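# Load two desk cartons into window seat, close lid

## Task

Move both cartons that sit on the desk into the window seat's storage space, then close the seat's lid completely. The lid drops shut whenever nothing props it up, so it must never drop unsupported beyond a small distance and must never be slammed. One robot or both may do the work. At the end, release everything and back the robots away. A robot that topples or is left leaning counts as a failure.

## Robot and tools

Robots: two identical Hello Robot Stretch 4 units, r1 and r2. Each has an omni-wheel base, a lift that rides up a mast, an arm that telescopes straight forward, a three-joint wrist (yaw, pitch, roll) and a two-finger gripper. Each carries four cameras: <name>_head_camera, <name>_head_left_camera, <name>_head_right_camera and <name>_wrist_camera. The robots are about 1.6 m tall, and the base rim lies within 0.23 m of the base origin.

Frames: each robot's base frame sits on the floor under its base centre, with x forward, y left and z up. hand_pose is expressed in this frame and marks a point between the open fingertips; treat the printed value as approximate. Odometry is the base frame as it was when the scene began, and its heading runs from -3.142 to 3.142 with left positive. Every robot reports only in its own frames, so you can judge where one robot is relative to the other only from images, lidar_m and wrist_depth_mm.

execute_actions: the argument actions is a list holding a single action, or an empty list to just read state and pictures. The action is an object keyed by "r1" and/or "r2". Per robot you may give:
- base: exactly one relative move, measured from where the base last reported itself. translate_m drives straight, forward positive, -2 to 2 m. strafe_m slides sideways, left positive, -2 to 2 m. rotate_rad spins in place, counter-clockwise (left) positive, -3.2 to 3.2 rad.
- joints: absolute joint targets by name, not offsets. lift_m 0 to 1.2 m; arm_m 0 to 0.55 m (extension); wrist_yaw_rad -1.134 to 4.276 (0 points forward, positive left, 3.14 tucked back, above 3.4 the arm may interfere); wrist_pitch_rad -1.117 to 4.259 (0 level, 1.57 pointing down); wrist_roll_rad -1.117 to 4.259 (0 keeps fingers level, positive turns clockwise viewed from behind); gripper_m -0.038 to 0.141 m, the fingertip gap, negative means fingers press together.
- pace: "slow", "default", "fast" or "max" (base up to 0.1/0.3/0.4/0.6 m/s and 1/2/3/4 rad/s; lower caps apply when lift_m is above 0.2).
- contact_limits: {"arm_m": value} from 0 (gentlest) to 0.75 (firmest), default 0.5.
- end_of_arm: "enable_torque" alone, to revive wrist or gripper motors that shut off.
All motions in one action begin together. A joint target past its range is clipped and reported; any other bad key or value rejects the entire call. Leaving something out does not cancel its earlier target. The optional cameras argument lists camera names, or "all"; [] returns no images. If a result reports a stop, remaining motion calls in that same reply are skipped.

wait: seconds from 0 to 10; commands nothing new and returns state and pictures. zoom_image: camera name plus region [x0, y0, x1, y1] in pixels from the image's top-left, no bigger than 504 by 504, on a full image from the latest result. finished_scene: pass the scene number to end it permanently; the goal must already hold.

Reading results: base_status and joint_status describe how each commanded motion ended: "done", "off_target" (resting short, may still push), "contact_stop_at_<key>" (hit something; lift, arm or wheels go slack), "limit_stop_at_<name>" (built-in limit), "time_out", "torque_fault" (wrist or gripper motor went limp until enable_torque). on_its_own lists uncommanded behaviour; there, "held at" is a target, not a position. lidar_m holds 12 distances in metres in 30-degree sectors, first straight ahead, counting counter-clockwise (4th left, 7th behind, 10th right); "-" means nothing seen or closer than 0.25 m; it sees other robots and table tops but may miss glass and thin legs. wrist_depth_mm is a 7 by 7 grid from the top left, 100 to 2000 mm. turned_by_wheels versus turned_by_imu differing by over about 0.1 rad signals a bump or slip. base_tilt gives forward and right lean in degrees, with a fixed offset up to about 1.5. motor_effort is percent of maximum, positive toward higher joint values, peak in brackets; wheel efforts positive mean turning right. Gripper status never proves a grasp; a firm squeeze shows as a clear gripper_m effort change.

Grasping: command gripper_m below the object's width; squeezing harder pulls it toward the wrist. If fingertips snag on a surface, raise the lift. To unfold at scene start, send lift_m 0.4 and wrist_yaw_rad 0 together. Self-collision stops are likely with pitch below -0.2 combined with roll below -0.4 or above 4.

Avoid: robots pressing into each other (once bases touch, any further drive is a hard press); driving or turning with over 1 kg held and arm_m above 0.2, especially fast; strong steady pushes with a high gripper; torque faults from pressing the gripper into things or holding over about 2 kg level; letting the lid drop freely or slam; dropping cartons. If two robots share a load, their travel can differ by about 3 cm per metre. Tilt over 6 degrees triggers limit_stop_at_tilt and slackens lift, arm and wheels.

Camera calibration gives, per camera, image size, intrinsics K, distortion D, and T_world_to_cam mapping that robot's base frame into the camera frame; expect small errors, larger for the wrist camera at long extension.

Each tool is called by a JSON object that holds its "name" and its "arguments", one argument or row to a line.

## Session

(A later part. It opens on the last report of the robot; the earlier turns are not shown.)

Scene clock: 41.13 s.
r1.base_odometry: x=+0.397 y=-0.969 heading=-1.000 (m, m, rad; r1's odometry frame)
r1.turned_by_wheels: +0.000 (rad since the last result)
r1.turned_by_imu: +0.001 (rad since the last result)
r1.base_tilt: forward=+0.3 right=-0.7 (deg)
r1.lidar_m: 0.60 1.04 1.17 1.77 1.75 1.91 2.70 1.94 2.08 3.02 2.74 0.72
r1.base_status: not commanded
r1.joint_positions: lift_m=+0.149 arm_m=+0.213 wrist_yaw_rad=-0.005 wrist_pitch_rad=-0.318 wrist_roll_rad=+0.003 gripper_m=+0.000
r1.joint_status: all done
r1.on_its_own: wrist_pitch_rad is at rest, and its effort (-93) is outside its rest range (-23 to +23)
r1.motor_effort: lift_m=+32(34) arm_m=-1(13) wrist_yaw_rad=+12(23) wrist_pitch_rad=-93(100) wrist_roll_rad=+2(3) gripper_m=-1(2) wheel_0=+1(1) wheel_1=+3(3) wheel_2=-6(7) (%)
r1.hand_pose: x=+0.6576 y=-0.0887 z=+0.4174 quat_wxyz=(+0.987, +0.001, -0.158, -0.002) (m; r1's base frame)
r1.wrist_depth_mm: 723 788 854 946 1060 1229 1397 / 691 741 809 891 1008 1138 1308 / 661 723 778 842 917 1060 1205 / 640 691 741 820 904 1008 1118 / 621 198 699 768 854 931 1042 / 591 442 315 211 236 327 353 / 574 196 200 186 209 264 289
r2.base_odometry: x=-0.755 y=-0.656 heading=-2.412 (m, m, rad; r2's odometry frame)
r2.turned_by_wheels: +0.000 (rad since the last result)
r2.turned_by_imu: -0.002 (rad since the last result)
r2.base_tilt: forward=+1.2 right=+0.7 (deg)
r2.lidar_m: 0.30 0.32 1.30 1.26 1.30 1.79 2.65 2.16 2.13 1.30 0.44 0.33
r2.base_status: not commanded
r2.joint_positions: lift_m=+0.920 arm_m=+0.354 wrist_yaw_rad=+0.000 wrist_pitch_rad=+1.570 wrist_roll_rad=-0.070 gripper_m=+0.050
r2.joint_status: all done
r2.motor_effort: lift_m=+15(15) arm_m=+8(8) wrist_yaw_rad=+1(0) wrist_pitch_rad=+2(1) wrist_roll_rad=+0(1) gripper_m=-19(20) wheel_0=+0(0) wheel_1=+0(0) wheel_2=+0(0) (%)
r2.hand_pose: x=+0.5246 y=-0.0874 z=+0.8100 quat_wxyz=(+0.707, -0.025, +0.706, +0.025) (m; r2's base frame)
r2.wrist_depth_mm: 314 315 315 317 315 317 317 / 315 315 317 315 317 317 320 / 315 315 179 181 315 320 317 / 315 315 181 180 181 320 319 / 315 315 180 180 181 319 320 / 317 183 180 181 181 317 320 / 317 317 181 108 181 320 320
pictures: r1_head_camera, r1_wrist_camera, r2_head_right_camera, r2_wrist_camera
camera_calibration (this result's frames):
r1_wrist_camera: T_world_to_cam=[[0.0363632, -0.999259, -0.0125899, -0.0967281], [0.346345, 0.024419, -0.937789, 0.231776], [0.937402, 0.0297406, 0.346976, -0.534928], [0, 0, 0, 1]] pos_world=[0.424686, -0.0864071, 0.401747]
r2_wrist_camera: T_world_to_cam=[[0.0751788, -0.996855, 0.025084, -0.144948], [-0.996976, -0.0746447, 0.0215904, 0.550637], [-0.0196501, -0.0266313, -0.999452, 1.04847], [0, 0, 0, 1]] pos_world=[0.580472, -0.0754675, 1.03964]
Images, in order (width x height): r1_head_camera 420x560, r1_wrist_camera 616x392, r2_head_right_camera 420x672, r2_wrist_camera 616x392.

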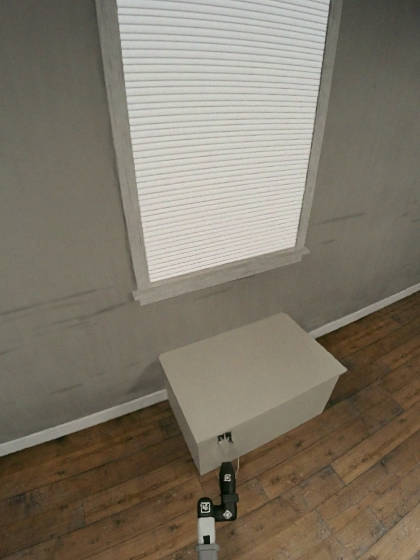

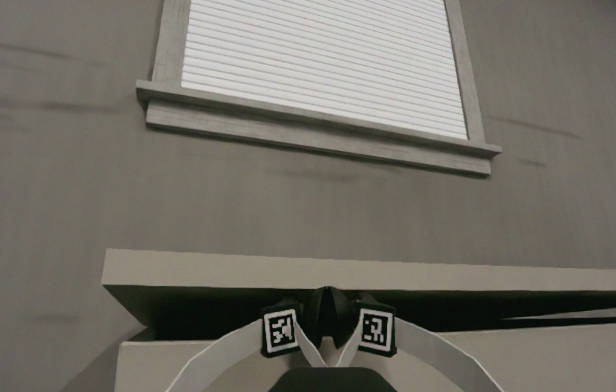

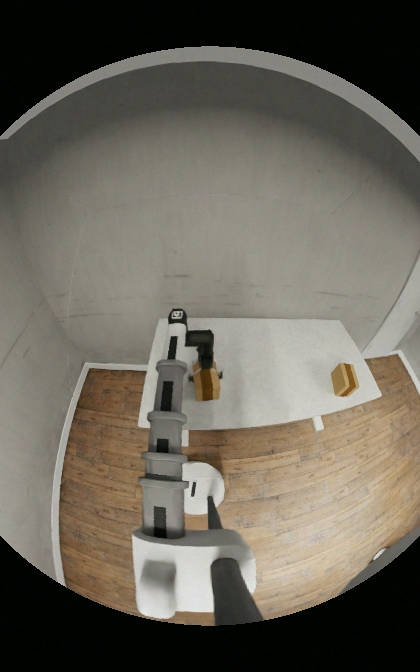

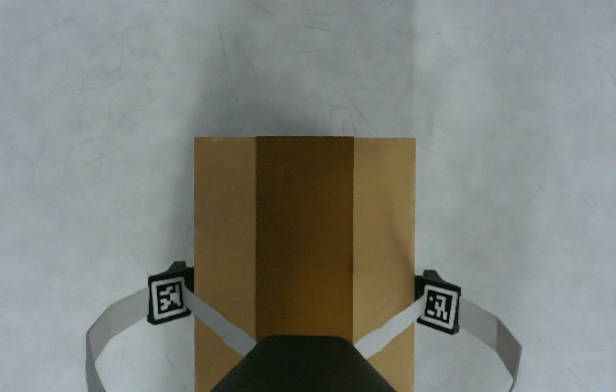

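{"name": "execute_actions", "arguments": {
  "actions": [
    {"r1": {"joints": {"arm_m": 0.211, "lift_m": 0.08}, "pace": "slow"}, "r2": {"joints": {"lift_m": 0.97, "arm_m": 0.15}, "pace": "fast"}}
  ],
  "cameras": ["r1_wrist_camera", "r2_head_right_camera", "r2_wrist_camera"]
}}

Scene clock: 43.03 s.
r1.base_odometry: x=+0.397 y=-0.969 heading=-1.000 (m, m, rad; r1's odometry frame)
r1.turned_by_wheels: +0.000 (rad since the last result)
r1.turned_by_imu: +0.000 (rad since the last result)
r1.base_tilt: forward=+0.2 right=-0.7 (deg)
r1.lidar_m: 0.60 1.06 1.16 1.76 1.73 1.92 2.69 1.94 2.08 3.03 2.73 0.73
r1.base_status: not commanded
r1.joint_positions: lift_m=+0.080 arm_m=+0.212 wrist_yaw_rad=+0.000 wrist_pitch_rad=-0.347 wrist_roll_rad=+0.003 gripper_m=+0.000
r1.joint_status: all done
r1.motor_effort: lift_m=+17(31) arm_m=-5(6) wrist_yaw_rad=+2(14) wrist_pitch_rad=-10(94) wrist_roll_rad=+2(2) gripper_m=-4(5) wheel_0=+0(1) wheel_1=+2(2) wheel_2=-1(6) (%)
r1.hand_pose: x=+0.6540 y=-0.0875 z=+0.3566 quat_wxyz=(+0.985, +0.002, -0.173, +0.000) (m; r1's base frame)
r1.wrist_depth_mm: 750 820 904 1008 1098 1281 1499 / 715 778 842 931 1042 1182 1366 / 676 741 798 854 946 1060 1229 / 647 707 750 831 904 1008 1138 / 627 216 218 236 257 290 1042 / 603 212 216 206 256 282 306 / 574 199 200 182 211 265 290
r2.base_odometry: x=-0.755 y=-0.656 heading=-2.412 (m, m, rad; r2's odometry frame)
r2.turned_by_wheels: +0.000 (rad since the last result)
r2.turned_by_imu: -0.001 (rad since the last result)
r2.base_tilt: forward=+1.1 right=+0.6 (deg)
r2.lidar_m: 0.28 0.34 1.32 1.25 1.30 1.78 2.65 2.16 2.12 1.30 0.42 0.25
r2.base_status: not commanded
r2.joint_positions: lift_m=+0.970 arm_m=+0.152 wrist_yaw_rad=+0.000 wrist_pitch_rad=+1.570 wrist_roll_rad=-0.070 gripper_m=+0.050
r2.joint_status: all done
r2.motor_effort: lift_m=+22(25) arm_m=-9(12) wrist_yaw_rad=+1(1) wrist_pitch_rad=+0(0) wrist_roll_rad=-2(2) gripper_m=-19(19) wheel_0=+0(0) wheel_1=+0(0) wheel_2=+0(0) (%)
r2.hand_pose: x=+0.3225 y=-0.0874 z=+0.8594 quat_wxyz=(+0.707, -0.025, +0.707, +0.025) (m; r2's base frame)
r2.wrist_depth_mm: 366 366 366 362 366 364 368 / 364 362 366 366 366 368 368 / 362 366 180 180 366 366 368 / 362 364 180 180 181 368 368 / 1060 1098 180 180 181 370 370 / 1118 183 180 180 181 1098 1118 / 1060 1098 181 109 181 1098 1118
pictures: r1_wrist_camera, r2_head_right_camera, r2_wrist_camera
camera_calibration (this result's frames):
r1_wrist_camera: T_world_to_cam=[[0.0408478, -0.9991, -0.0114702, -0.0995524], [0.373299, 0.0259087, -0.927349, 0.154822], [0.926811, 0.0335983, 0.374021, -0.512872], [0, 0, 0, 1]] pos_world=[0.421607, -0.0862423, 0.334257]
r2_wrist_camera: T_world_to_cam=[[0.074858, -0.99688, 0.0250476, -0.130856], [-0.996991, -0.0743117, 0.0220735, 0.347634], [-0.0201433, -0.0266246, -0.999443, 1.09405], [0, 0, 0, 1]] pos_world=[0.378421, -0.0754862, 1.08904]
Images, in order (width x height): r1_wrist_camera 616x392, r2_head_right_camera 420x672, r2_wrist_camera 616x392.

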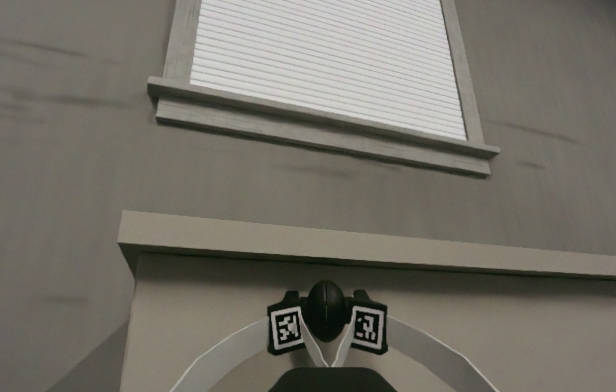

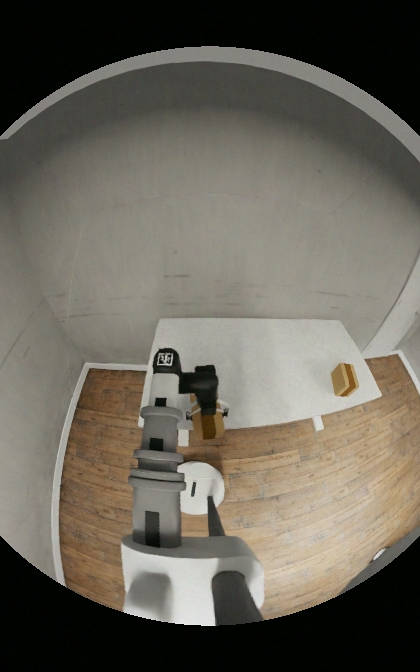

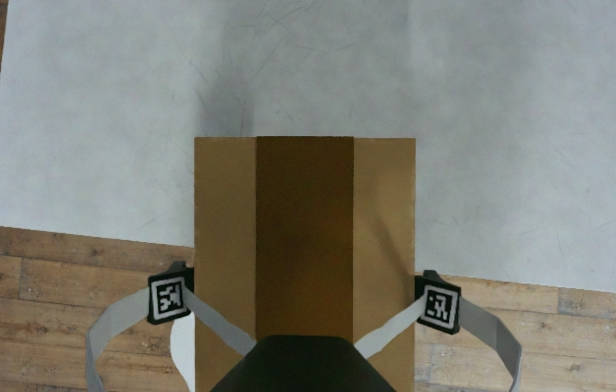

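{"name": "zoom_image", "arguments": {
  "camera": "r2_head_right_camera",
  "region": [120, 330, 260, 470]
}}

Region (120, 330, 260, 470) of r2_head_right_camera's 420x672 image, scaled by 3.600, with more detail than that image has.

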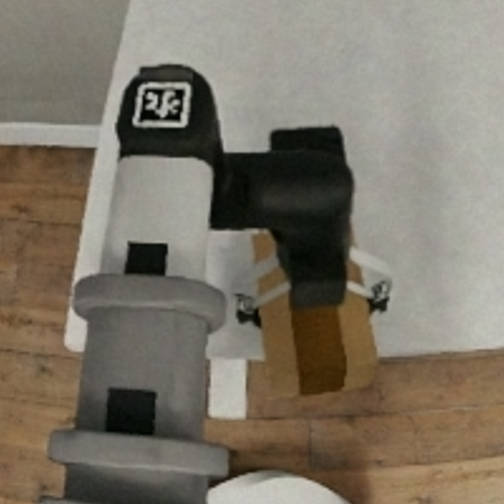

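{"name": "execute_actions", "arguments": {
  "actions": [
    {"r1": {"base": {"strafe_m": -0.312}, "joints": {"arm_m": 0.0, "lift_m": 0.08}, "pace": "fast"}, "r2": {"base": {"rotate_rad": -2.69}, "joints": {"arm_m": 0.0}, "pace": "fast"}}
  ],
  "cameras": ["r1_head_camera", "r2_head_camera"]
}}

{"name": "execute_actions", "arguments": {
  "actions": [
    {"r1": {"base": {"rotate_rad": 0.379}, "joints": {"wrist_yaw_rad": 3.2, "wrist_pitch_rad": 0.0, "lift_m": 0.11, "arm_m": 0.05}, "pace": "fast"}, "r2": {"base": {"translate_m": 0.9}, "joints": {"lift_m": 0.64}, "pace": "fast"}}
  ],
  "cameras": ["r1_head_camera", "r1_head_left_camera", "r2_head_camera", "r2_wrist_camera"]
}}

Scene clock: 61.60 s.
r1.base_odometry: x=+0.134 y=-1.138 heading=-1.000 (m, m, rad; r1's odometry frame)
r1.turned_by_wheels: +0.000 (rad since the last result)
r1.turned_by_imu: +0.000 (rad since the last result)
r1.base_tilt: forward=+0.2 right=-0.7 (deg)
r1.lidar_m: 0.69 0.67 1.29 2.01 2.03 2.26 2.59 1.78 1.82 2.70 2.66 0.84
r1.base_status: done
r1.joint_positions: lift_m=+0.080 arm_m=+0.001 wrist_yaw_rad=+0.000 wrist_pitch_rad=-0.348 wrist_roll_rad=+0.003 gripper_m=+0.000
r1.joint_status: all done
r1.motor_effort: lift_m=+16(17) arm_m=-8(6) wrist_yaw_rad=+1(0) wrist_pitch_rad=-9(10) wrist_roll_rad=+2(2) gripper_m=-4(4) wheel_0=+0(9) wheel_1=+1(11) wheel_2=+1(2) (%)
r1.hand_pose: x=+0.4435 y=-0.0875 z=+0.3567 quat_wxyz=(+0.985, +0.002, -0.173, +0.000) (m; r1's base frame)
r1.wrist_depth_mm: 1060 1160 1281 1430 1576 1808 - / 1025 1098 1205 1336 1464 1661 1921 / 976 1008 1138 1229 1397 1537 1756 / 931 1008 1078 1138 1281 1464 1618 / 878 946 1025 1118 1229 1366 1537 / 433 466 504 206 591 1255 1397 / 424 449 462 182 366 621 1308
r2.base_odometry: x=-0.755 y=-0.656 heading=+1.181 (m, m, rad; r2's odometry frame)
r2.turned_by_wheels: -2.690 (rad since the last result)
r2.turned_by_imu: -2.734 (rad since the last result)
r2.base_tilt: forward=+1.1 right=+0.6 (deg)
r2.lidar_m: 1.95 1.81 3.48 0.49 0.34 0.30 0.32 1.35 1.25 1.27 1.66 0.28
r2.base_status: done
r2.joint_positions: lift_m=+0.970 arm_m=+0.002 wrist_yaw_rad=+0.000 wrist_pitch_rad=+1.570 wrist_roll_rad=-0.070 gripper_m=+0.050
r2.joint_status: all done
r2.motor_effort: lift_m=+22(22) arm_m=-9(10) wrist_yaw_rad=-1(1) wrist_pitch_rad=+1(0) wrist_roll_rad=-2(1) gripper_m=-22(20) wheel_0=+1(5) wheel_1=+0(8) wheel_2=+1(4) (%)
r2.hand_pose: x=+0.1726 y=-0.0874 z=+0.8594 quat_wxyz=(+0.707, -0.025, +0.706, +0.025) (m; r2's base frame)
r2.wrist_depth_mm: 1098 1098 1078 1098 1098 1078 1098 / 1098 1098 1078 1078 1098 1098 1098 / 1118 1098 180 180 1098 1078 1098 / 1118 1078 180 180 181 1118 1098 / 1078 1098 180 180 181 1098 1118 / 1118 182 180 180 181 1098 1098 / 1098 1118 180 109 181 1098 1118
pictures: r1_head_camera, r2_head_camera
Images, in order (width x height): r1_head_camera 420x560, r2_head_camera 420x560.

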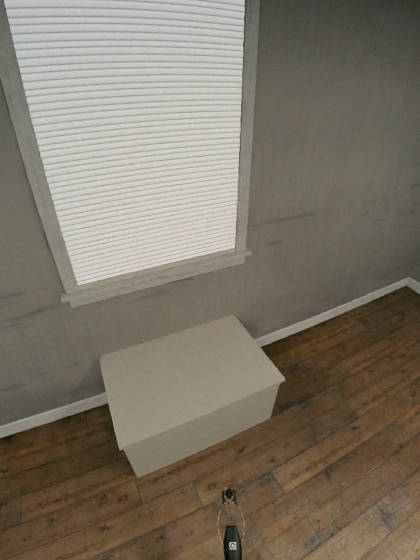

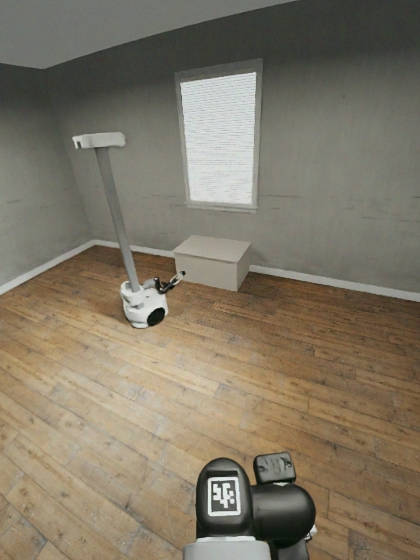

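Scene clock: 65.53 s.
r1.base_odometry: x=+0.134 y=-1.138 heading=-0.620 (m, m, rad; r1's odometry frame)
r1.turned_by_wheels: +0.379 (rad since the last result)
r1.turned_by_imu: +0.381 (rad since the last result)
r1.base_tilt: forward=+0.2 right=-0.8 (deg)
r1.lidar_m: 0.68 1.22 1.69 2.03 2.12 2.60 1.79 1.85 1.02 2.69 0.99 0.71
r1.base_status: done
r1.joint_positions: lift_m=+0.110 arm_m=+0.049 wrist_yaw_rad=+3.200 wrist_pitch_rad=+0.002 wrist_roll_rad=+0.003 gripper_m=+0.000
r1.joint_status: all done
r1.motor_effort: lift_m=+22(24) arm_m=+8(11) wrist_yaw_rad=+1(8) wrist_pitch_rad=-6(6) wrist_roll_rad=+2(2) gripper_m=-7(5) wheel_0=+1(9) wheel_1=+1(7) wheel_2=+2(8) (%)
r1.hand_pose: x=-0.0736 y=+0.0706 z=+0.2874 quat_wxyz=(-0.029, -0.001, +0.002, +1.000) (m; r1's base frame)
r1.wrist_depth_mm: - - 249 - - - - / - - 188 - - - - / - - 143 - - - - / - 118 187 - - - - / 228 1078 - - - - - / 226 1008 1255 206 1098 1182 1160 / 226 267 266 182 226 741 788
r2.base_odometry: x=-0.413 y=+0.176 heading=+1.181 (m, m, rad; r2's odometry frame)
r2.turned_by_wheels: +0.000 (rad since the last result)
r2.turned_by_imu: -0.004 (rad since the last result)
r2.base_tilt: forward=+1.1 right=+0.7 (deg)
r2.lidar_m: 1.36 0.99 3.11 2.99 1.23 1.11 1.14 1.77 1.65 1.68 1.95 1.81
r2.base_status: done
r2.joint_positions: lift_m=+0.640 arm_m=+0.001 wrist_yaw_rad=+0.000 wrist_pitch_rad=+1.570 wrist_roll_rad=-0.070 gripper_m=+0.050
r2.joint_status: all done
r2.motor_effort: lift_m=+16(20) arm_m=-8(9) wrist_yaw_rad=+0(1) wrist_pitch_rad=+0(1) wrist_roll_rad=-2(3) gripper_m=-21(19) wheel_0=+0(5) wheel_1=+1(9) wheel_2=+2(12) (%)
r2.hand_pose: x=+0.1725 y=-0.0874 z=+0.5299 quat_wxyz=(+0.707, -0.025, +0.706, +0.025) (m; r2's base frame)
r2.wrist_depth_mm: 750 750 750 768 768 759 759 / 759 759 759 759 750 768 759 / 750 768 180 180 759 768 778 / 759 768 180 180 181 750 768 / 759 750 180 180 181 768 768 / 759 182 180 180 181 788 768 / 768 539 180 109 182 768 768
pictures: r1_head_camera, r1_head_left_camera, r2_head_camera, r2_wrist_camera
camera_calibration (this result's frames):
r2_wrist_camera: T_world_to_cam=[[0.0750136, -0.996867, 0.0250713, -0.111417], [-0.996985, -0.0744753, 0.0217582, 0.205566], [-0.0198228, -0.0266279, -0.999449, 0.761673], [0, 0, 0, 1]] pos_world=[0.228403, -0.075477, 0.759574]
Images, in order (width x height): r1_head_camera 420x560, r1_head_left_camera 420x672, r2_head_camera 420x560, r2_wrist_camera 616x392.

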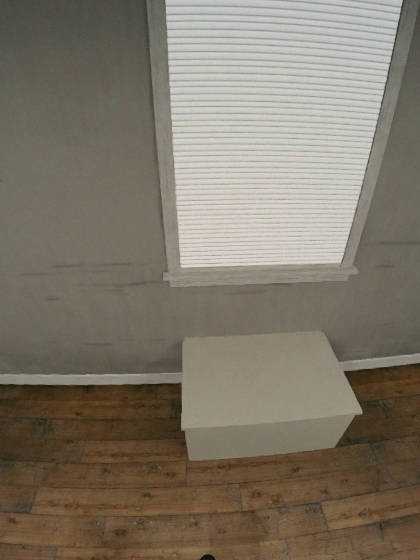

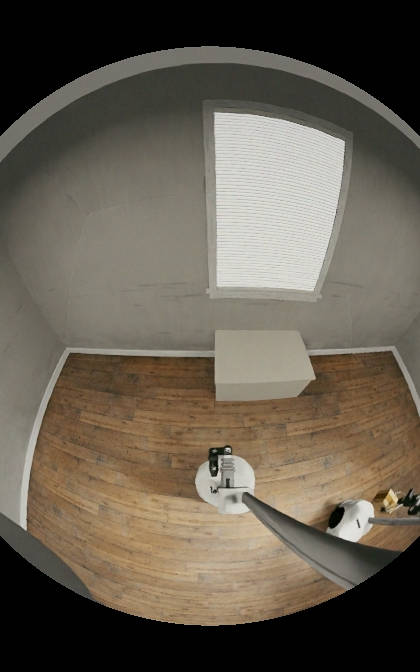

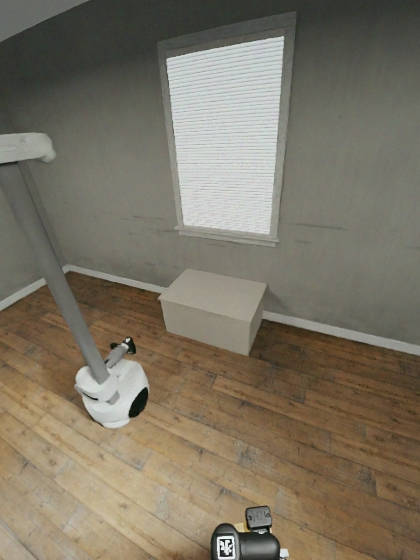

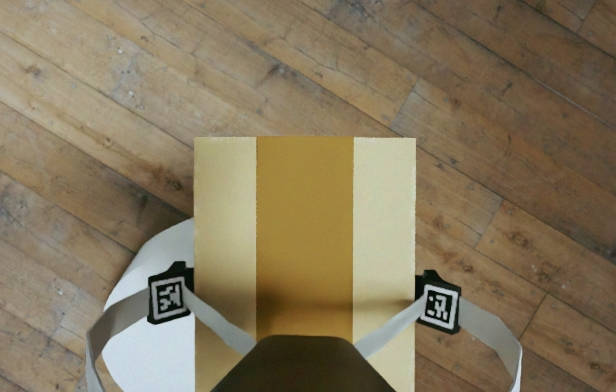

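{"name": "zoom_image", "arguments": {
  "camera": "r2_head_camera",
  "region": [70, 320, 170, 430]
}}

{"name": "zoom_image", "arguments": {
  "camera": "r1_head_camera",
  "region": [160, 320, 380, 480]
}}

{"name": "zoom_image", "arguments": {
  "camera": "r2_head_camera",
  "region": [140, 250, 300, 370]
}}

Region (70, 320, 170, 430) of r2_head_camera's 420x560 image, scaled by 4.582, with more detail than that image has; it fills the left 458 columns of this view, and the rest is white.

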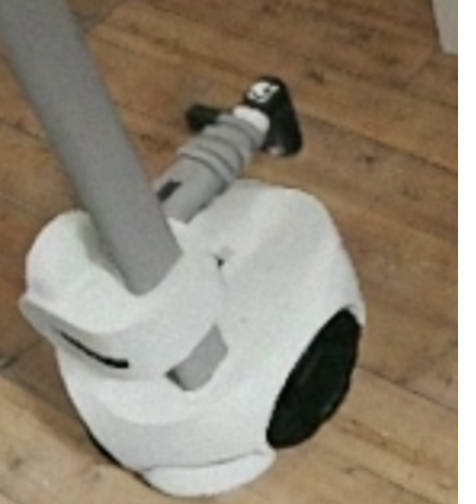

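Region (160, 320, 380, 480) of r1_head_camera's 420x560 image, scaled by 2.291, with more detail than that image has; it fills the top 367 rows of this view, and the rest is white.

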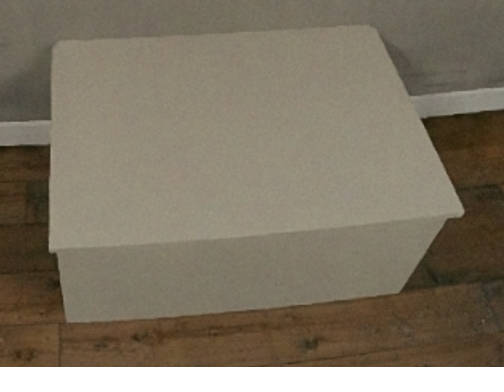

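Region (140, 250, 300, 370) of r2_head_camera's 420x560 image, scaled by 3.150, with more detail than that image has; it fills the top 378 rows of this view, and the rest is white.

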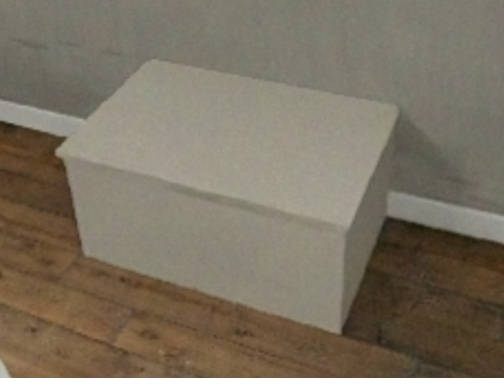

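{"name": "execute_actions", "arguments": {
  "actions": [
    {"r1": {"base": {"translate_m": 0.27}, "joints": {"lift_m": 0.10, "arm_m": 0.19}, "pace": "fast"}, "r2": {"base": {"translate_m": 0.3}, "joints": {"wrist_roll_rad": 0.42}, "pace": "fast"}}
  ],
  "cameras": ["r1_head_camera", "r1_head_left_camera", "r2_head_camera", "r2_wrist_camera"]
}}

Scene clock: 72.00 s.
r1.base_odometry: x=+0.354 y=-1.295 heading=-0.620 (m, m, rad; r1's odometry frame)
r1.turned_by_wheels: +0.000 (rad since the last result)
r1.turned_by_imu: +0.000 (rad since the last result)
r1.base_tilt: forward=+0.3 right=-0.7 (deg)
r1.lidar_m: 0.42 0.95 1.32 2.03 2.12 2.90 2.10 1.08 0.92 2.70 0.59 0.43
r1.base_status: done
r1.joint_positions: lift_m=+0.100 arm_m=+0.189 wrist_yaw_rad=+3.200 wrist_pitch_rad=+0.003 wrist_roll_rad=+0.003 gripper_m=+0.000
r1.joint_status: all done
r1.motor_effort: lift_m=+17(18) arm_m=+7(6) wrist_yaw_rad=+2(0) wrist_pitch_rad=-7(8) wrist_roll_rad=+2(2) gripper_m=-6(5) wheel_0=-1(11) wheel_1=-1(6) wheel_2=+1(17) (%)
r1.hand_pose: x=+0.0665 y=+0.0705 z=+0.2777 quat_wxyz=(-0.029, -0.001, +0.002, +1.000) (m; r1's base frame)
r1.wrist_depth_mm: - 370 - - - - - / - - 191 - - - - / - 115 150 - - - - / - 150 190 - - - - / 1464 1808 - - - - - / 991 364 413 206 1060 1160 1138 / 298 279 244 182 213 272 759
r2.base_odometry: x=-0.299 y=+0.454 heading=+1.181 (m, m, rad; r2's odometry frame)
r2.turned_by_wheels: +0.000 (rad since the last result)
r2.turned_by_imu: -0.003 (rad since the last result)
r2.base_tilt: forward=+1.1 right=+0.6 (deg)
r2.lidar_m: 1.06 0.89 2.98 3.04 1.51 1.39 1.43 1.91 1.78 1.80 1.66 1.33
r2.base_status: done
r2.joint_positions: lift_m=+0.640 arm_m=+0.001 wrist_yaw_rad=+0.000 wrist_pitch_rad=+1.570 wrist_roll_rad=+0.420 gripper_m=+0.050
r2.joint_status: all done
r2.motor_effort: lift_m=+16(16) arm_m=-9(8) wrist_yaw_rad=-1(2) wrist_pitch_rad=+1(1) wrist_roll_rad=+0(4) gripper_m=-22(21) wheel_0=-1(7) wheel_1=-1(7) wheel_2=+1(13) (%)
r2.hand_pose: x=+0.1725 y=-0.0874 z=+0.5299 quat_wxyz=(+0.692, +0.147, +0.691, -0.147) (m; r2's base frame)
r2.wrist_depth_mm: 759 750 750 768 759 759 759 / 759 759 759 768 759 768 768 / 759 768 180 180 768 759 759 / 768 750 180 180 181 759 768 / 778 759 180 180 181 750 759 / 788 183 180 180 181 759 768 / 759 768 180 109 181 768 768
pictures: r1_head_camera, r1_head_left_camera, r2_head_camera, r2_wrist_camera
camera_calibration (this result's frames):
r2_wrist_camera: T_world_to_cam=[[-0.402164, -0.915233, 0.0247682, -0.0217912], [-0.915078, 0.402687, 0.0218117, 0.233119], [-0.0299366, -0.013893, -0.999455, 0.764535], [0, 0, 0, 1]] pos_world=[0.227446, -0.103196, 0.759573]
Images, in order (width x height): r1_head_camera 420x560, r1_head_left_camera 420x672, r2_head_camera 420x560, r2_wrist_camera 616x392.

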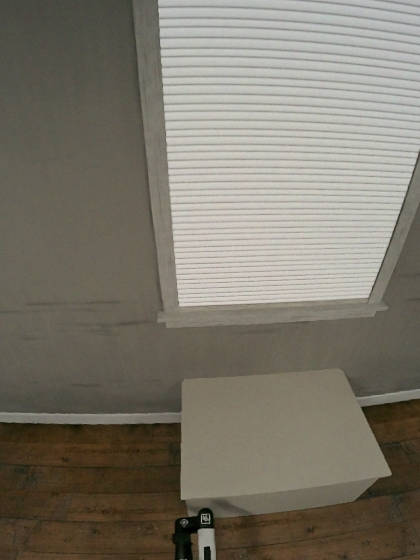

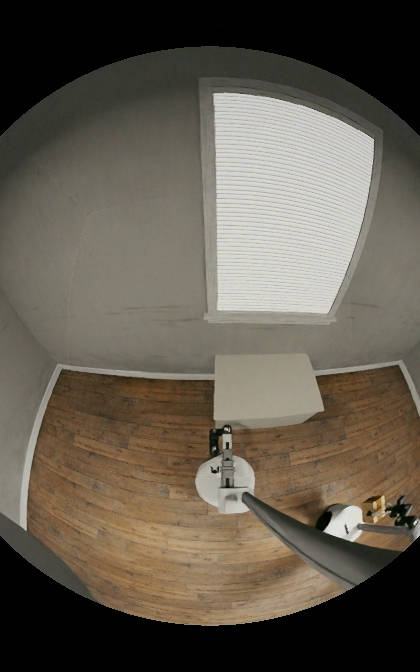

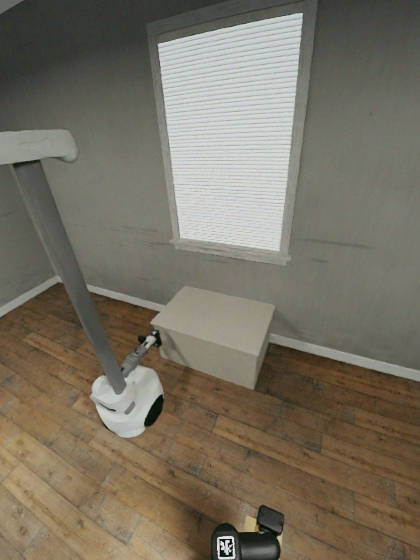

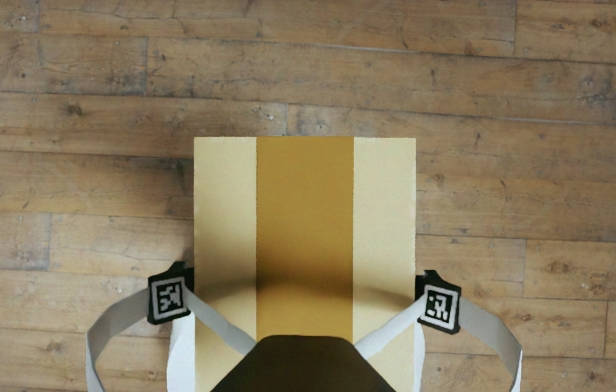

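{"name": "zoom_image", "arguments": {
  "camera": "r2_head_camera",
  "region": [120, 300, 200, 380]
}}

{"name": "zoom_image", "arguments": {
  "camera": "r1_head_camera",
  "region": [150, 470, 260, 560]
}}

Region (120, 300, 200, 380) of r2_head_camera's 420x560 image, scaled by 6.300, with more detail than that image has.

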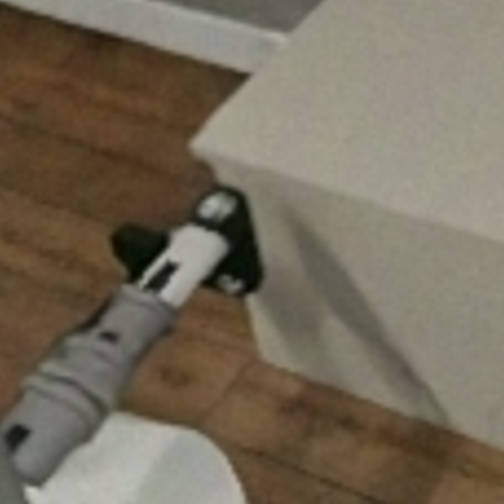

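Region (150, 470, 260, 560) of r1_head_camera's 420x560 image, scaled by 4.582, with more detail than that image has; it fills the top 412 rows of this view, and the rest is white.

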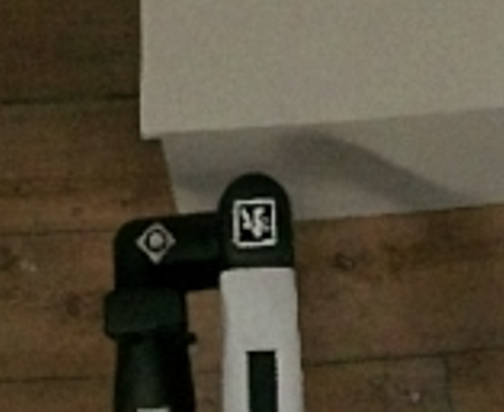

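{"name": "execute_actions", "arguments": {
  "actions": [
    {"r1": {"joints": {"arm_m": 0.27}, "contact_limits": {"arm_m": 0.1}, "pace": "slow"}, "r2": {"base": {"translate_m": 0.2}, "pace": "fast"}}
  ],
  "cameras": ["r1_head_camera", "r2_head_camera"]
}}

Scene clock: 75.10 s.
r1.base_odometry: x=+0.354 y=-1.295 heading=-0.621 (m, m, rad; r1's odometry frame)
r1.turned_by_wheels: +0.000 (rad since the last result)
r1.turned_by_imu: +0.001 (rad since the last result)
r1.base_tilt: forward=+0.2 right=-0.8 (deg)
r1.lidar_m: 0.43 0.95 1.30 2.03 2.12 2.90 2.07 2.11 0.75 0.80 0.58 0.42
r1.base_status: not commanded
r1.joint_positions: lift_m=+0.100 arm_m=+0.219 wrist_yaw_rad=+3.200 wrist_pitch_rad=+0.003 wrist_roll_rad=+0.003 gripper_m=+0.000
r1.joint_status: arm_m contact_stop (moved +0.030 of +0.081)
r1.on_its_own: arm_m is slack since a contact_stop (your +0.270 is given up)
r1.motor_effort: lift_m=+18(18) arm_m=+0(21) wrist_yaw_rad=+1(2) wrist_pitch_rad=-7(8) wrist_roll_rad=+2(2) gripper_m=-6(3) wheel_0=+2(4) wheel_1=+3(6) wheel_2=-8(13) (%)
r1.contact_limits: arm_m 0.1
r1.hand_pose: x=+0.0967 y=+0.0704 z=+0.2776 quat_wxyz=(-0.029, -0.001, +0.002, +1.000) (m; r1's base frame)
r1.wrist_depth_mm: - 402 - - - - - / - - 413 - - - - / - - 168 - - - - / - 161 173 - - - - / - - - - - - - / 991 402 410 206 1060 1160 1138 / 304 279 244 181 214 294 759
r2.base_odometry: x=-0.223 y=+0.639 heading=+1.181 (m, m, rad; r2's odometry frame)
r2.turned_by_wheels: +0.000 (rad since the last result)
r2.turned_by_imu: -0.002 (rad since the last result)
r2.base_tilt: forward=+1.1 right=+0.7 (deg)
r2.lidar_m: 0.87 0.73 0.78 2.94 1.72 1.57 1.61 1.98 1.86 1.90 1.48 0.87
r2.base_status: done
r2.joint_positions: lift_m=+0.640 arm_m=+0.001 wrist_yaw_rad=+0.000 wrist_pitch_rad=+1.570 wrist_roll_rad=+0.420 gripper_m=+0.050
r2.joint_status: not commanded
r2.motor_effort: lift_m=+16(16) arm_m=-8(9) wrist_yaw_rad=-1(2) wrist_pitch_rad=+1(1) wrist_roll_rad=+0(1) gripper_m=-21(23) wheel_0=+0(7) wheel_1=+0(7) wheel_2=+0(14) (%)
r2.hand_pose: x=+0.1725 y=-0.0874 z=+0.5299 quat_wxyz=(+0.692, +0.147, +0.691, -0.147) (m; r2's base frame)
r2.wrist_depth_mm: 759 759 759 768 750 759 759 / 778 768 759 759 768 778 750 / 768 768 180 180 759 768 768 / 768 750 180 179 181 768 768 / 750 768 180 181 181 768 759 / 768 183 180 180 181 768 788 / 768 759 180 109 181 768 768
pictures: r1_head_camera, r2_head_camera
Images, in order (width x height): r1_head_camera 420x560, r2_head_camera 420x560.

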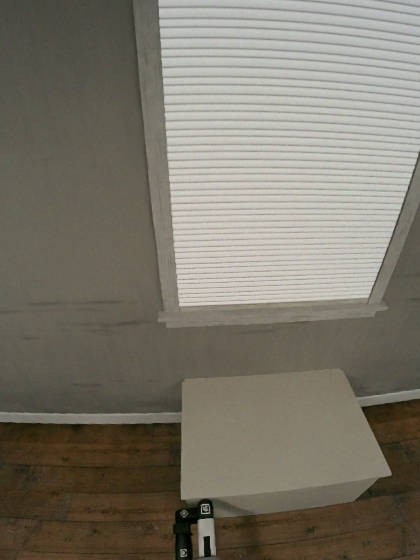

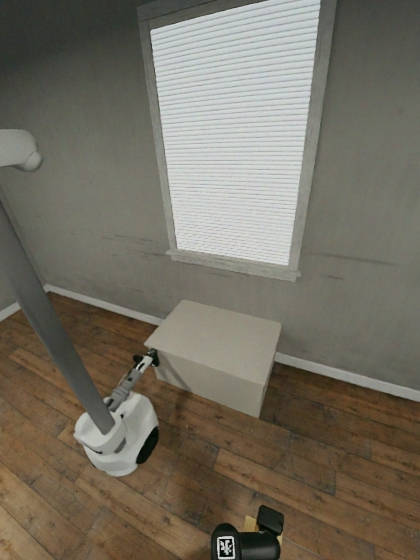

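{"name": "zoom_image", "arguments": {
  "camera": "r2_head_camera",
  "region": [120, 320, 190, 390]
}}

{"name": "zoom_image", "arguments": {
  "camera": "r1_head_camera",
  "region": [160, 470, 250, 550]
}}

Region (120, 320, 190, 390) of r2_head_camera's 420x560 image, scaled by 7.200, with more detail than that image has.

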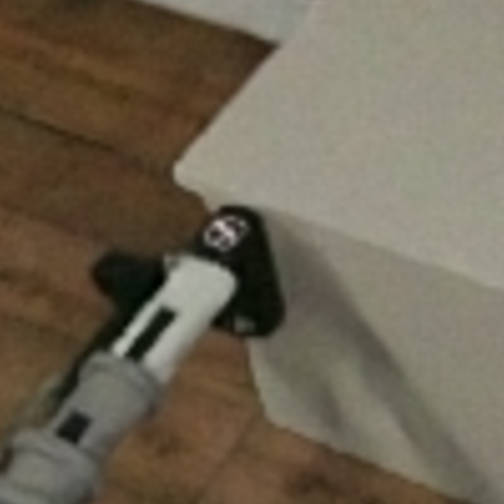

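Region (160, 470, 250, 550) of r1_head_camera's 420x560 image, scaled by 5.600, with more detail than that image has.

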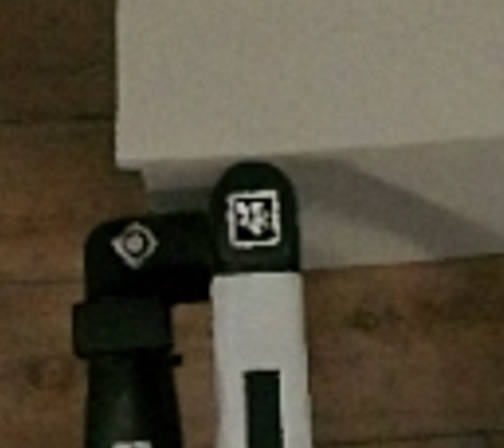

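{"name": "execute_actions", "arguments": {
  "actions": [
    {"r1": {"base": {"translate_m": -0.12}, "joints": {"arm_m": 0.09, "wrist_yaw_rad": 0, "wrist_pitch_rad": -0.68, "gripper_m": -0.02}, "pace": "fast"}, "r2": {"base": {"translate_m": 0.4}, "pace": "fast"}}
  ],
  "cameras": ["r1_head_left_camera", "r1_wrist_camera", "r2_head_camera"]
}}

{"name": "execute_actions", "arguments": {
  "actions": [
    {"r1": {"joints": {"lift_m": 0.0, "arm_m": 0.105}, "pace": "fast"}}
  ],
  "cameras": ["r1_head_left_camera", "r1_wrist_camera", "r2_head_left_camera"]
}}

Scene clock: 88.43 s.
r1.base_odometry: x=+0.256 y=-1.225 heading=-0.621 (m, m, rad; r1's odometry frame)
r1.turned_by_wheels: +0.000 (rad since the last result)
r1.turned_by_imu: +0.001 (rad since the last result)
r1.base_tilt: forward=+0.2 right=-0.8 (deg)
r1.lidar_m: 0.52 1.07 1.49 2.04 2.13 2.75 1.95 2.02 2.82 0.44 0.53 0.57
r1.base_status: done
r1.joint_positions: lift_m=+0.100 arm_m=+0.091 wrist_yaw_rad=+0.000 wrist_pitch_rad=-0.678 wrist_roll_rad=+0.003 gripper_m=-0.020
r1.joint_status: all done
r1.motor_effort: lift_m=+18(18) arm_m=-8(6) wrist_yaw_rad=+0(7) wrist_pitch_rad=-8(13) wrist_roll_rad=+2(2) gripper_m=-12(15) wheel_0=+0(5) wheel_1=+2(4) wheel_2=-3(14) (%)
r1.hand_pose: x=+0.4870 y=-0.0873 z=+0.4593 quat_wxyz=(+0.943, +0.002, -0.333, +0.001) (m; r1's base frame)
r1.wrist_depth_mm: 1661 1661 1661 1576 1576 1576 1537 / 1430 1397 1366 1336 1281 1281 1308 / 1182 1182 1160 1160 1138 1138 1118 / 1042 1025 1025 1008 991 976 976 / 931 904 891 854 854 854 854 / 820 820 820 207 788 798 788 / 750 741 177 206 699 707 715
r2.base_odometry: x=-0.071 y=+1.009 heading=+1.181 (m, m, rad; r2's odometry frame)
r2.turned_by_wheels: +0.000 (rad since the last result)
r2.turned_by_imu: -0.003 (rad since the last result)
r2.base_tilt: forward=+1.1 right=+0.5 (deg)
r2.lidar_m: 0.50 0.59 0.47 0.48 2.93 1.94 1.98 2.18 2.03 1.58 1.08 0.49
r2.base_status: done
r2.joint_positions: lift_m=+0.640 arm_m=+0.001 wrist_yaw_rad=+0.000 wrist_pitch_rad=+1.570 wrist_roll_rad=+0.420 gripper_m=+0.050
r2.joint_status: not commanded
r2.motor_effort: lift_m=+15(16) arm_m=-8(8) wrist_yaw_rad=+0(3) wrist_pitch_rad=+1(0) wrist_roll_rad=+0(0) gripper_m=-20(19) wheel_0=-1(6) wheel_1=-2(5) wheel_2=+2(13) (%)
r2.hand_pose: x=+0.1725 y=-0.0874 z=+0.5299 quat_wxyz=(+0.692, +0.147, +0.691, -0.147) (m; r2's base frame)
r2.wrist_depth_mm: 615 609 585 574 768 759 768 / 750 759 759 759 750 759 759 / 768 759 179 180 759 759 759 / 759 768 180 179 181 759 759 / 759 768 180 180 181 778 768 / 668 183 180 180 181 759 759 / 676 768 180 109 181 759 768
pictures: r1_head_left_camera, r1_wrist_camera, r2_head_camera
camera_calibration (this result's frames):
r1_wrist_camera: T_world_to_cam=[[0.0431811, -0.999064, 0.00253643, -0.0989149], [0.654278, 0.0263601, -0.755794, 0.0967788], [0.75502, 0.0342956, 0.654804, -0.441772], [0, 0, 0, 1]] pos_world=[0.274498, -0.0862226, 0.36267]
Images, in order (width x height): r1_head_left_camera 420x672, r1_wrist_camera 616x392, r2_head_camera 420x560.

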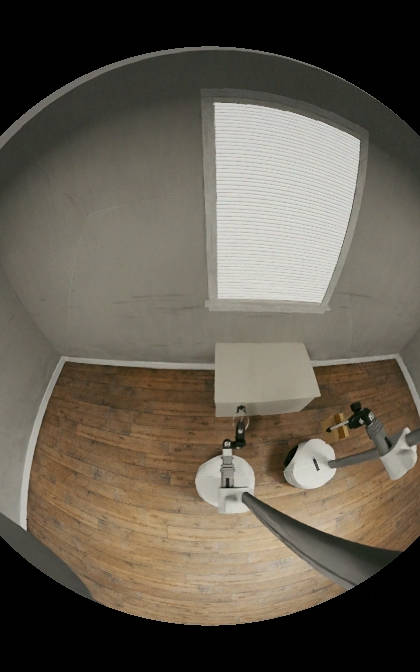

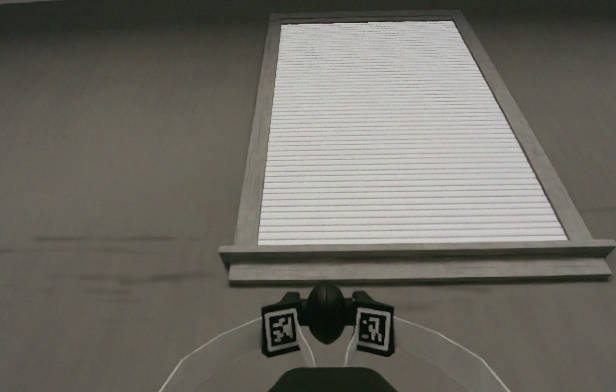

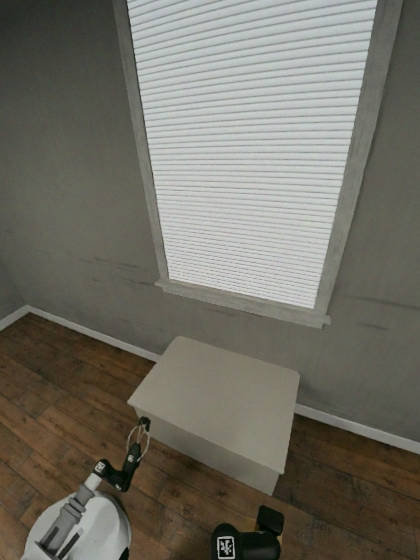

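Scene clock: 89.60 s.
r1.base_odometry: x=+0.256 y=-1.225 heading=-0.621 (m, m, rad; r1's odometry frame)
r1.turned_by_wheels: +0.000 (rad since the last result)
r1.turned_by_imu: +0.000 (rad since the last result)
r1.base_tilt: forward=+0.3 right=-0.7 (deg)
r1.lidar_m: 0.51 1.08 1.49 2.04 2.12 2.76 1.96 2.00 2.80 0.46 0.53 0.56
r1.base_status: not commanded
r1.joint_positions: lift_m=+0.000 arm_m=+0.104 wrist_yaw_rad=+0.000 wrist_pitch_rad=-0.678 wrist_roll_rad=+0.003 gripper_m=-0.020
r1.joint_status: all done
r1.motor_effort: lift_m=+17(17) arm_m=+8(11) wrist_yaw_rad=+1(0) wrist_pitch_rad=-6(7) wrist_roll_rad=+2(2) gripper_m=-11(11) wheel_0=+1(1) wheel_1=+2(2) wheel_2=-3(3) (%)
r1.hand_pose: x=+0.4992 y=-0.0874 z=+0.3595 quat_wxyz=(+0.943, +0.002, -0.333, +0.001) (m; r1's base frame)
r1.wrist_depth_mm: 1661 1661 1661 1618 1576 1537 1537 / 1366 1336 1336 1308 1308 1308 1281 / 1182 1160 1160 1118 1098 1098 1098 / 1025 1025 1008 976 976 960 960 / 904 891 891 891 878 866 866 / 820 277 276 206 271 270 268 / 741 257 177 206 241 244 251
r2.base_odometry: x=-0.071 y=+1.009 heading=+1.181 (m, m, rad; r2's odometry frame)
r2.turned_by_wheels: +0.000 (rad since the last result)
r2.turned_by_imu: +0.000 (rad since the last result)
r2.base_tilt: forward=+1.2 right=+0.7 (deg)
r2.lidar_m: 0.51 0.59 0.46 0.48 2.94 1.94 1.99 2.17 2.01 1.59 1.08 0.49
r2.base_status: not commanded
r2.joint_positions: lift_m=+0.640 arm_m=+0.001 wrist_yaw_rad=+0.000 wrist_pitch_rad=+1.570 wrist_roll_rad=+0.420 gripper_m=+0.050
r2.joint_status: not commanded
r2.motor_effort: lift_m=+16(16) arm_m=-8(8) wrist_yaw_rad=+1(3) wrist_pitch_rad=+1(1) wrist_roll_rad=+0(1) gripper_m=-20(19) wheel_0=-1(1) wheel_1=-2(2) wheel_2=+1(1) (%)
r2.hand_pose: x=+0.1725 y=-0.0874 z=+0.5299 quat_wxyz=(+0.692, +0.147, +0.691, -0.147) (m; r2's base frame)
r2.wrist_depth_mm: 621 609 585 574 759 759 759 / 759 768 759 759 768 759 768 / 759 759 180 180 759 768 768 / 768 759 180 180 181 759 759 / 768 759 180 180 180 759 759 / 676 183 180 181 181 759 768 / 676 768 180 109 181 759 768
pictures: r1_head_left_camera, r1_wrist_camera, r2_head_left_camera
camera_calibration (this result's frames):
r1_wrist_camera: T_world_to_cam=[[0.0429086, -0.999076, 0.00253539, -0.0991142], [0.654268, 0.0261817, -0.755809, 0.0133464], [0.755044, 0.0340895, 0.654787, -0.385635], [0, 0, 0, 1]] pos_world=[0.286692, -0.0862259, 0.262847]
Images, in order (width x height): r1_head_left_camera 420x672, r1_wrist_camera 616x392, r2_head_left_camera 420x672.

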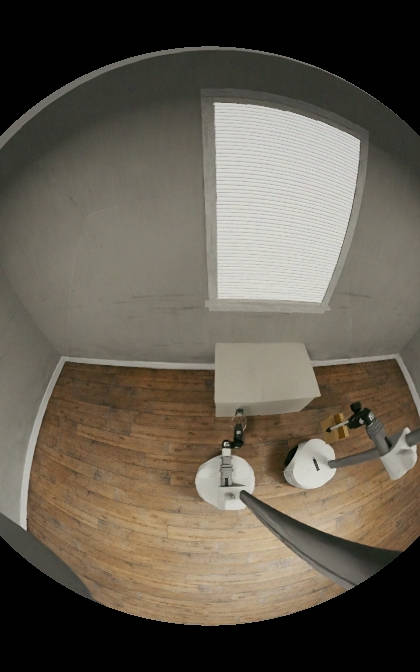

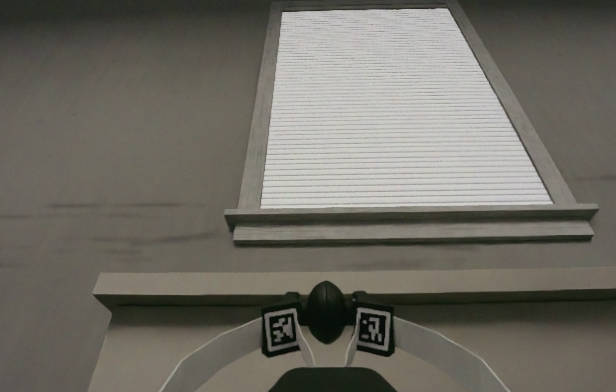

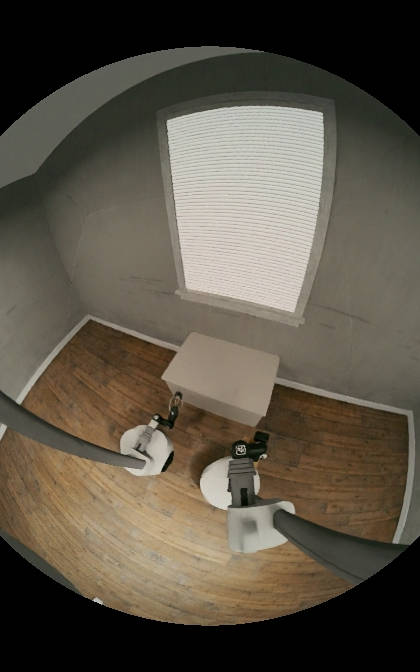

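{"name": "zoom_image", "arguments": {
  "camera": "r1_wrist_camera",
  "region": [200, 250, 460, 392]
}}

Region (200, 250, 460, 392) of r1_wrist_camera's 616x392 image, scaled by 1.938; it fills the top 275 rows of this view, and the rest is white.

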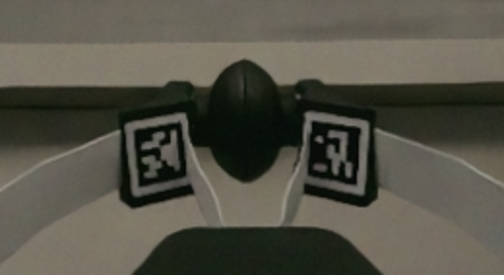

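{"name": "execute_actions", "arguments": {
  "actions": [
    {"r1": {"joints": {"arm_m": 0.143}, "contact_limits": {"arm_m": 0.15}, "pace": "default"}}
  ],
  "cameras": ["r1_wrist_camera", "r2_head_camera"]
}}

Scene clock: 97.20 s.
r1.base_odometry: x=+0.256 y=-1.225 heading=-0.621 (m, m, rad; r1's odometry frame)
r1.turned_by_wheels: +0.000 (rad since the last result)
r1.turned_by_imu: +0.000 (rad since the last result)
r1.base_tilt: forward=+0.2 right=-0.7 (deg)
r1.lidar_m: 0.52 1.06 1.48 2.03 2.12 2.75 1.96 2.02 2.82 0.44 0.53 0.56
r1.base_status: not commanded
r1.joint_positions: lift_m=+0.000 arm_m=+0.142 wrist_yaw_rad=+0.000 wrist_pitch_rad=-0.678 wrist_roll_rad=+0.003 gripper_m=-0.020
r1.joint_status: all done
r1.motor_effort: lift_m=+17(17) arm_m=+8(9) wrist_yaw_rad=+1(1) wrist_pitch_rad=-7(7) wrist_roll_rad=+2(2) gripper_m=-14(15) wheel_0=+1(0) wheel_1=+2(2) wheel_2=-3(3) (%)
r1.contact_limits: arm_m 0.15
r1.hand_pose: x=+0.5371 y=-0.0874 z=+0.3595 quat_wxyz=(+0.943, +0.002, -0.333, +0.001) (m; r1's base frame)
r1.wrist_depth_mm: 1576 1576 1537 1499 1499 1499 1464 / 1336 1308 1281 1229 1229 1229 1229 / 1118 1098 1098 1078 1060 1042 1060 / 976 960 960 931 931 891 878 / 878 252 249 248 246 247 246 / 768 244 243 206 234 236 235 / 699 221 177 206 208 209 217
r2.base_odometry: x=-0.071 y=+1.009 heading=+1.181 (m, m, rad; r2's odometry frame)
r2.turned_by_wheels: +0.000 (rad since the last result)
r2.turned_by_imu: -0.002 (rad since the last result)
r2.base_tilt: forward=+1.1 right=+0.7 (deg)
r2.lidar_m: 0.48 0.61 0.46 0.46 2.90 1.94 1.97 2.18 2.02 1.58 1.06 0.49
r2.base_status: not commanded
r2.joint_positions: lift_m=+0.640 arm_m=+0.001 wrist_yaw_rad=+0.000 wrist_pitch_rad=+1.570 wrist_roll_rad=+0.420 gripper_m=+0.050
r2.joint_status: not commanded
r2.motor_effort: lift_m=+16(16) arm_m=-8(9) wrist_yaw_rad=+1(1) wrist_pitch_rad=+1(0) wrist_roll_rad=+0(1) gripper_m=-19(21) wheel_0=-1(1) wheel_1=-1(1) wheel_2=+2(2) (%)
r2.hand_pose: x=+0.1725 y=-0.0874 z=+0.5299 quat_wxyz=(+0.692, +0.147, +0.691, -0.147) (m; r2's base frame)
r2.wrist_depth_mm: 609 603 585 574 759 759 759 / 759 759 768 759 768 759 768 / 759 768 180 180 768 768 768 / 759 750 180 180 181 768 768 / 759 768 181 180 181 759 768 / 676 183 180 180 181 778 759 / 668 768 181 109 181 768 768
pictures: r1_wrist_camera, r2_head_camera
camera_calibration (this result's frames):
r1_wrist_camera: T_world_to_cam=[[0.0427881, -0.999081, 0.00253738, -0.100707], [0.654307, 0.0261029, -0.755778, -0.011525], [0.755017, 0.0339986, 0.654823, -0.414315], [0, 0, 0, 1]] pos_world=[0.324665, -0.0862274, 0.262848]
Images, in order (width x height): r1_wrist_camera 616x392, r2_head_camera 420x560.

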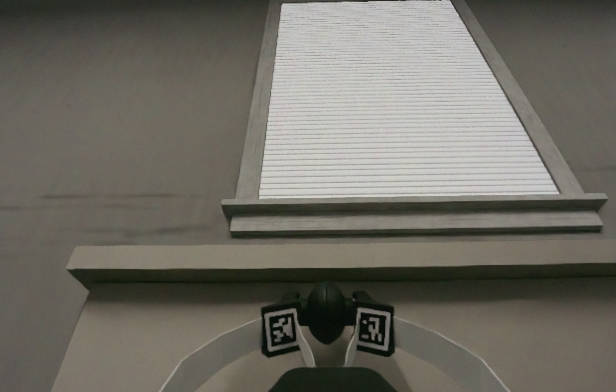

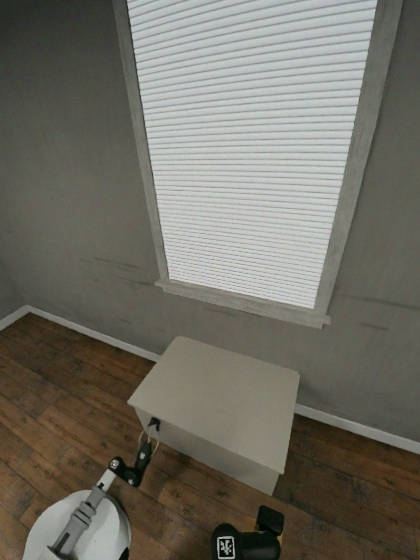

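{"name": "zoom_image", "arguments": {
  "camera": "r1_wrist_camera",
  "region": [60, 230, 360, 350]
}}

{"name": "zoom_image", "arguments": {
  "camera": "r2_head_camera",
  "region": [100, 385, 200, 495]
}}

Region (60, 230, 360, 350) of r1_wrist_camera's 616x392 image, scaled by 1.680; it fills the top 202 rows of this view, and the rest is white.

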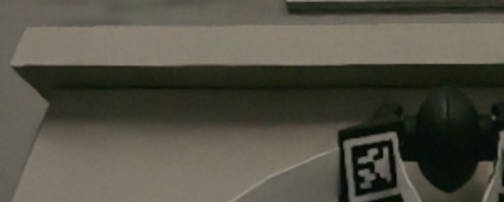

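Region (100, 385, 200, 495) of r2_head_camera's 420x560 image, scaled by 4.582, with more detail than that image has; it fills the left 458 columns of this view, and the rest is white.

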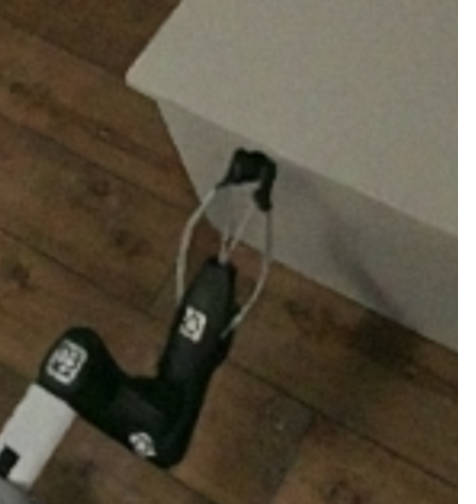

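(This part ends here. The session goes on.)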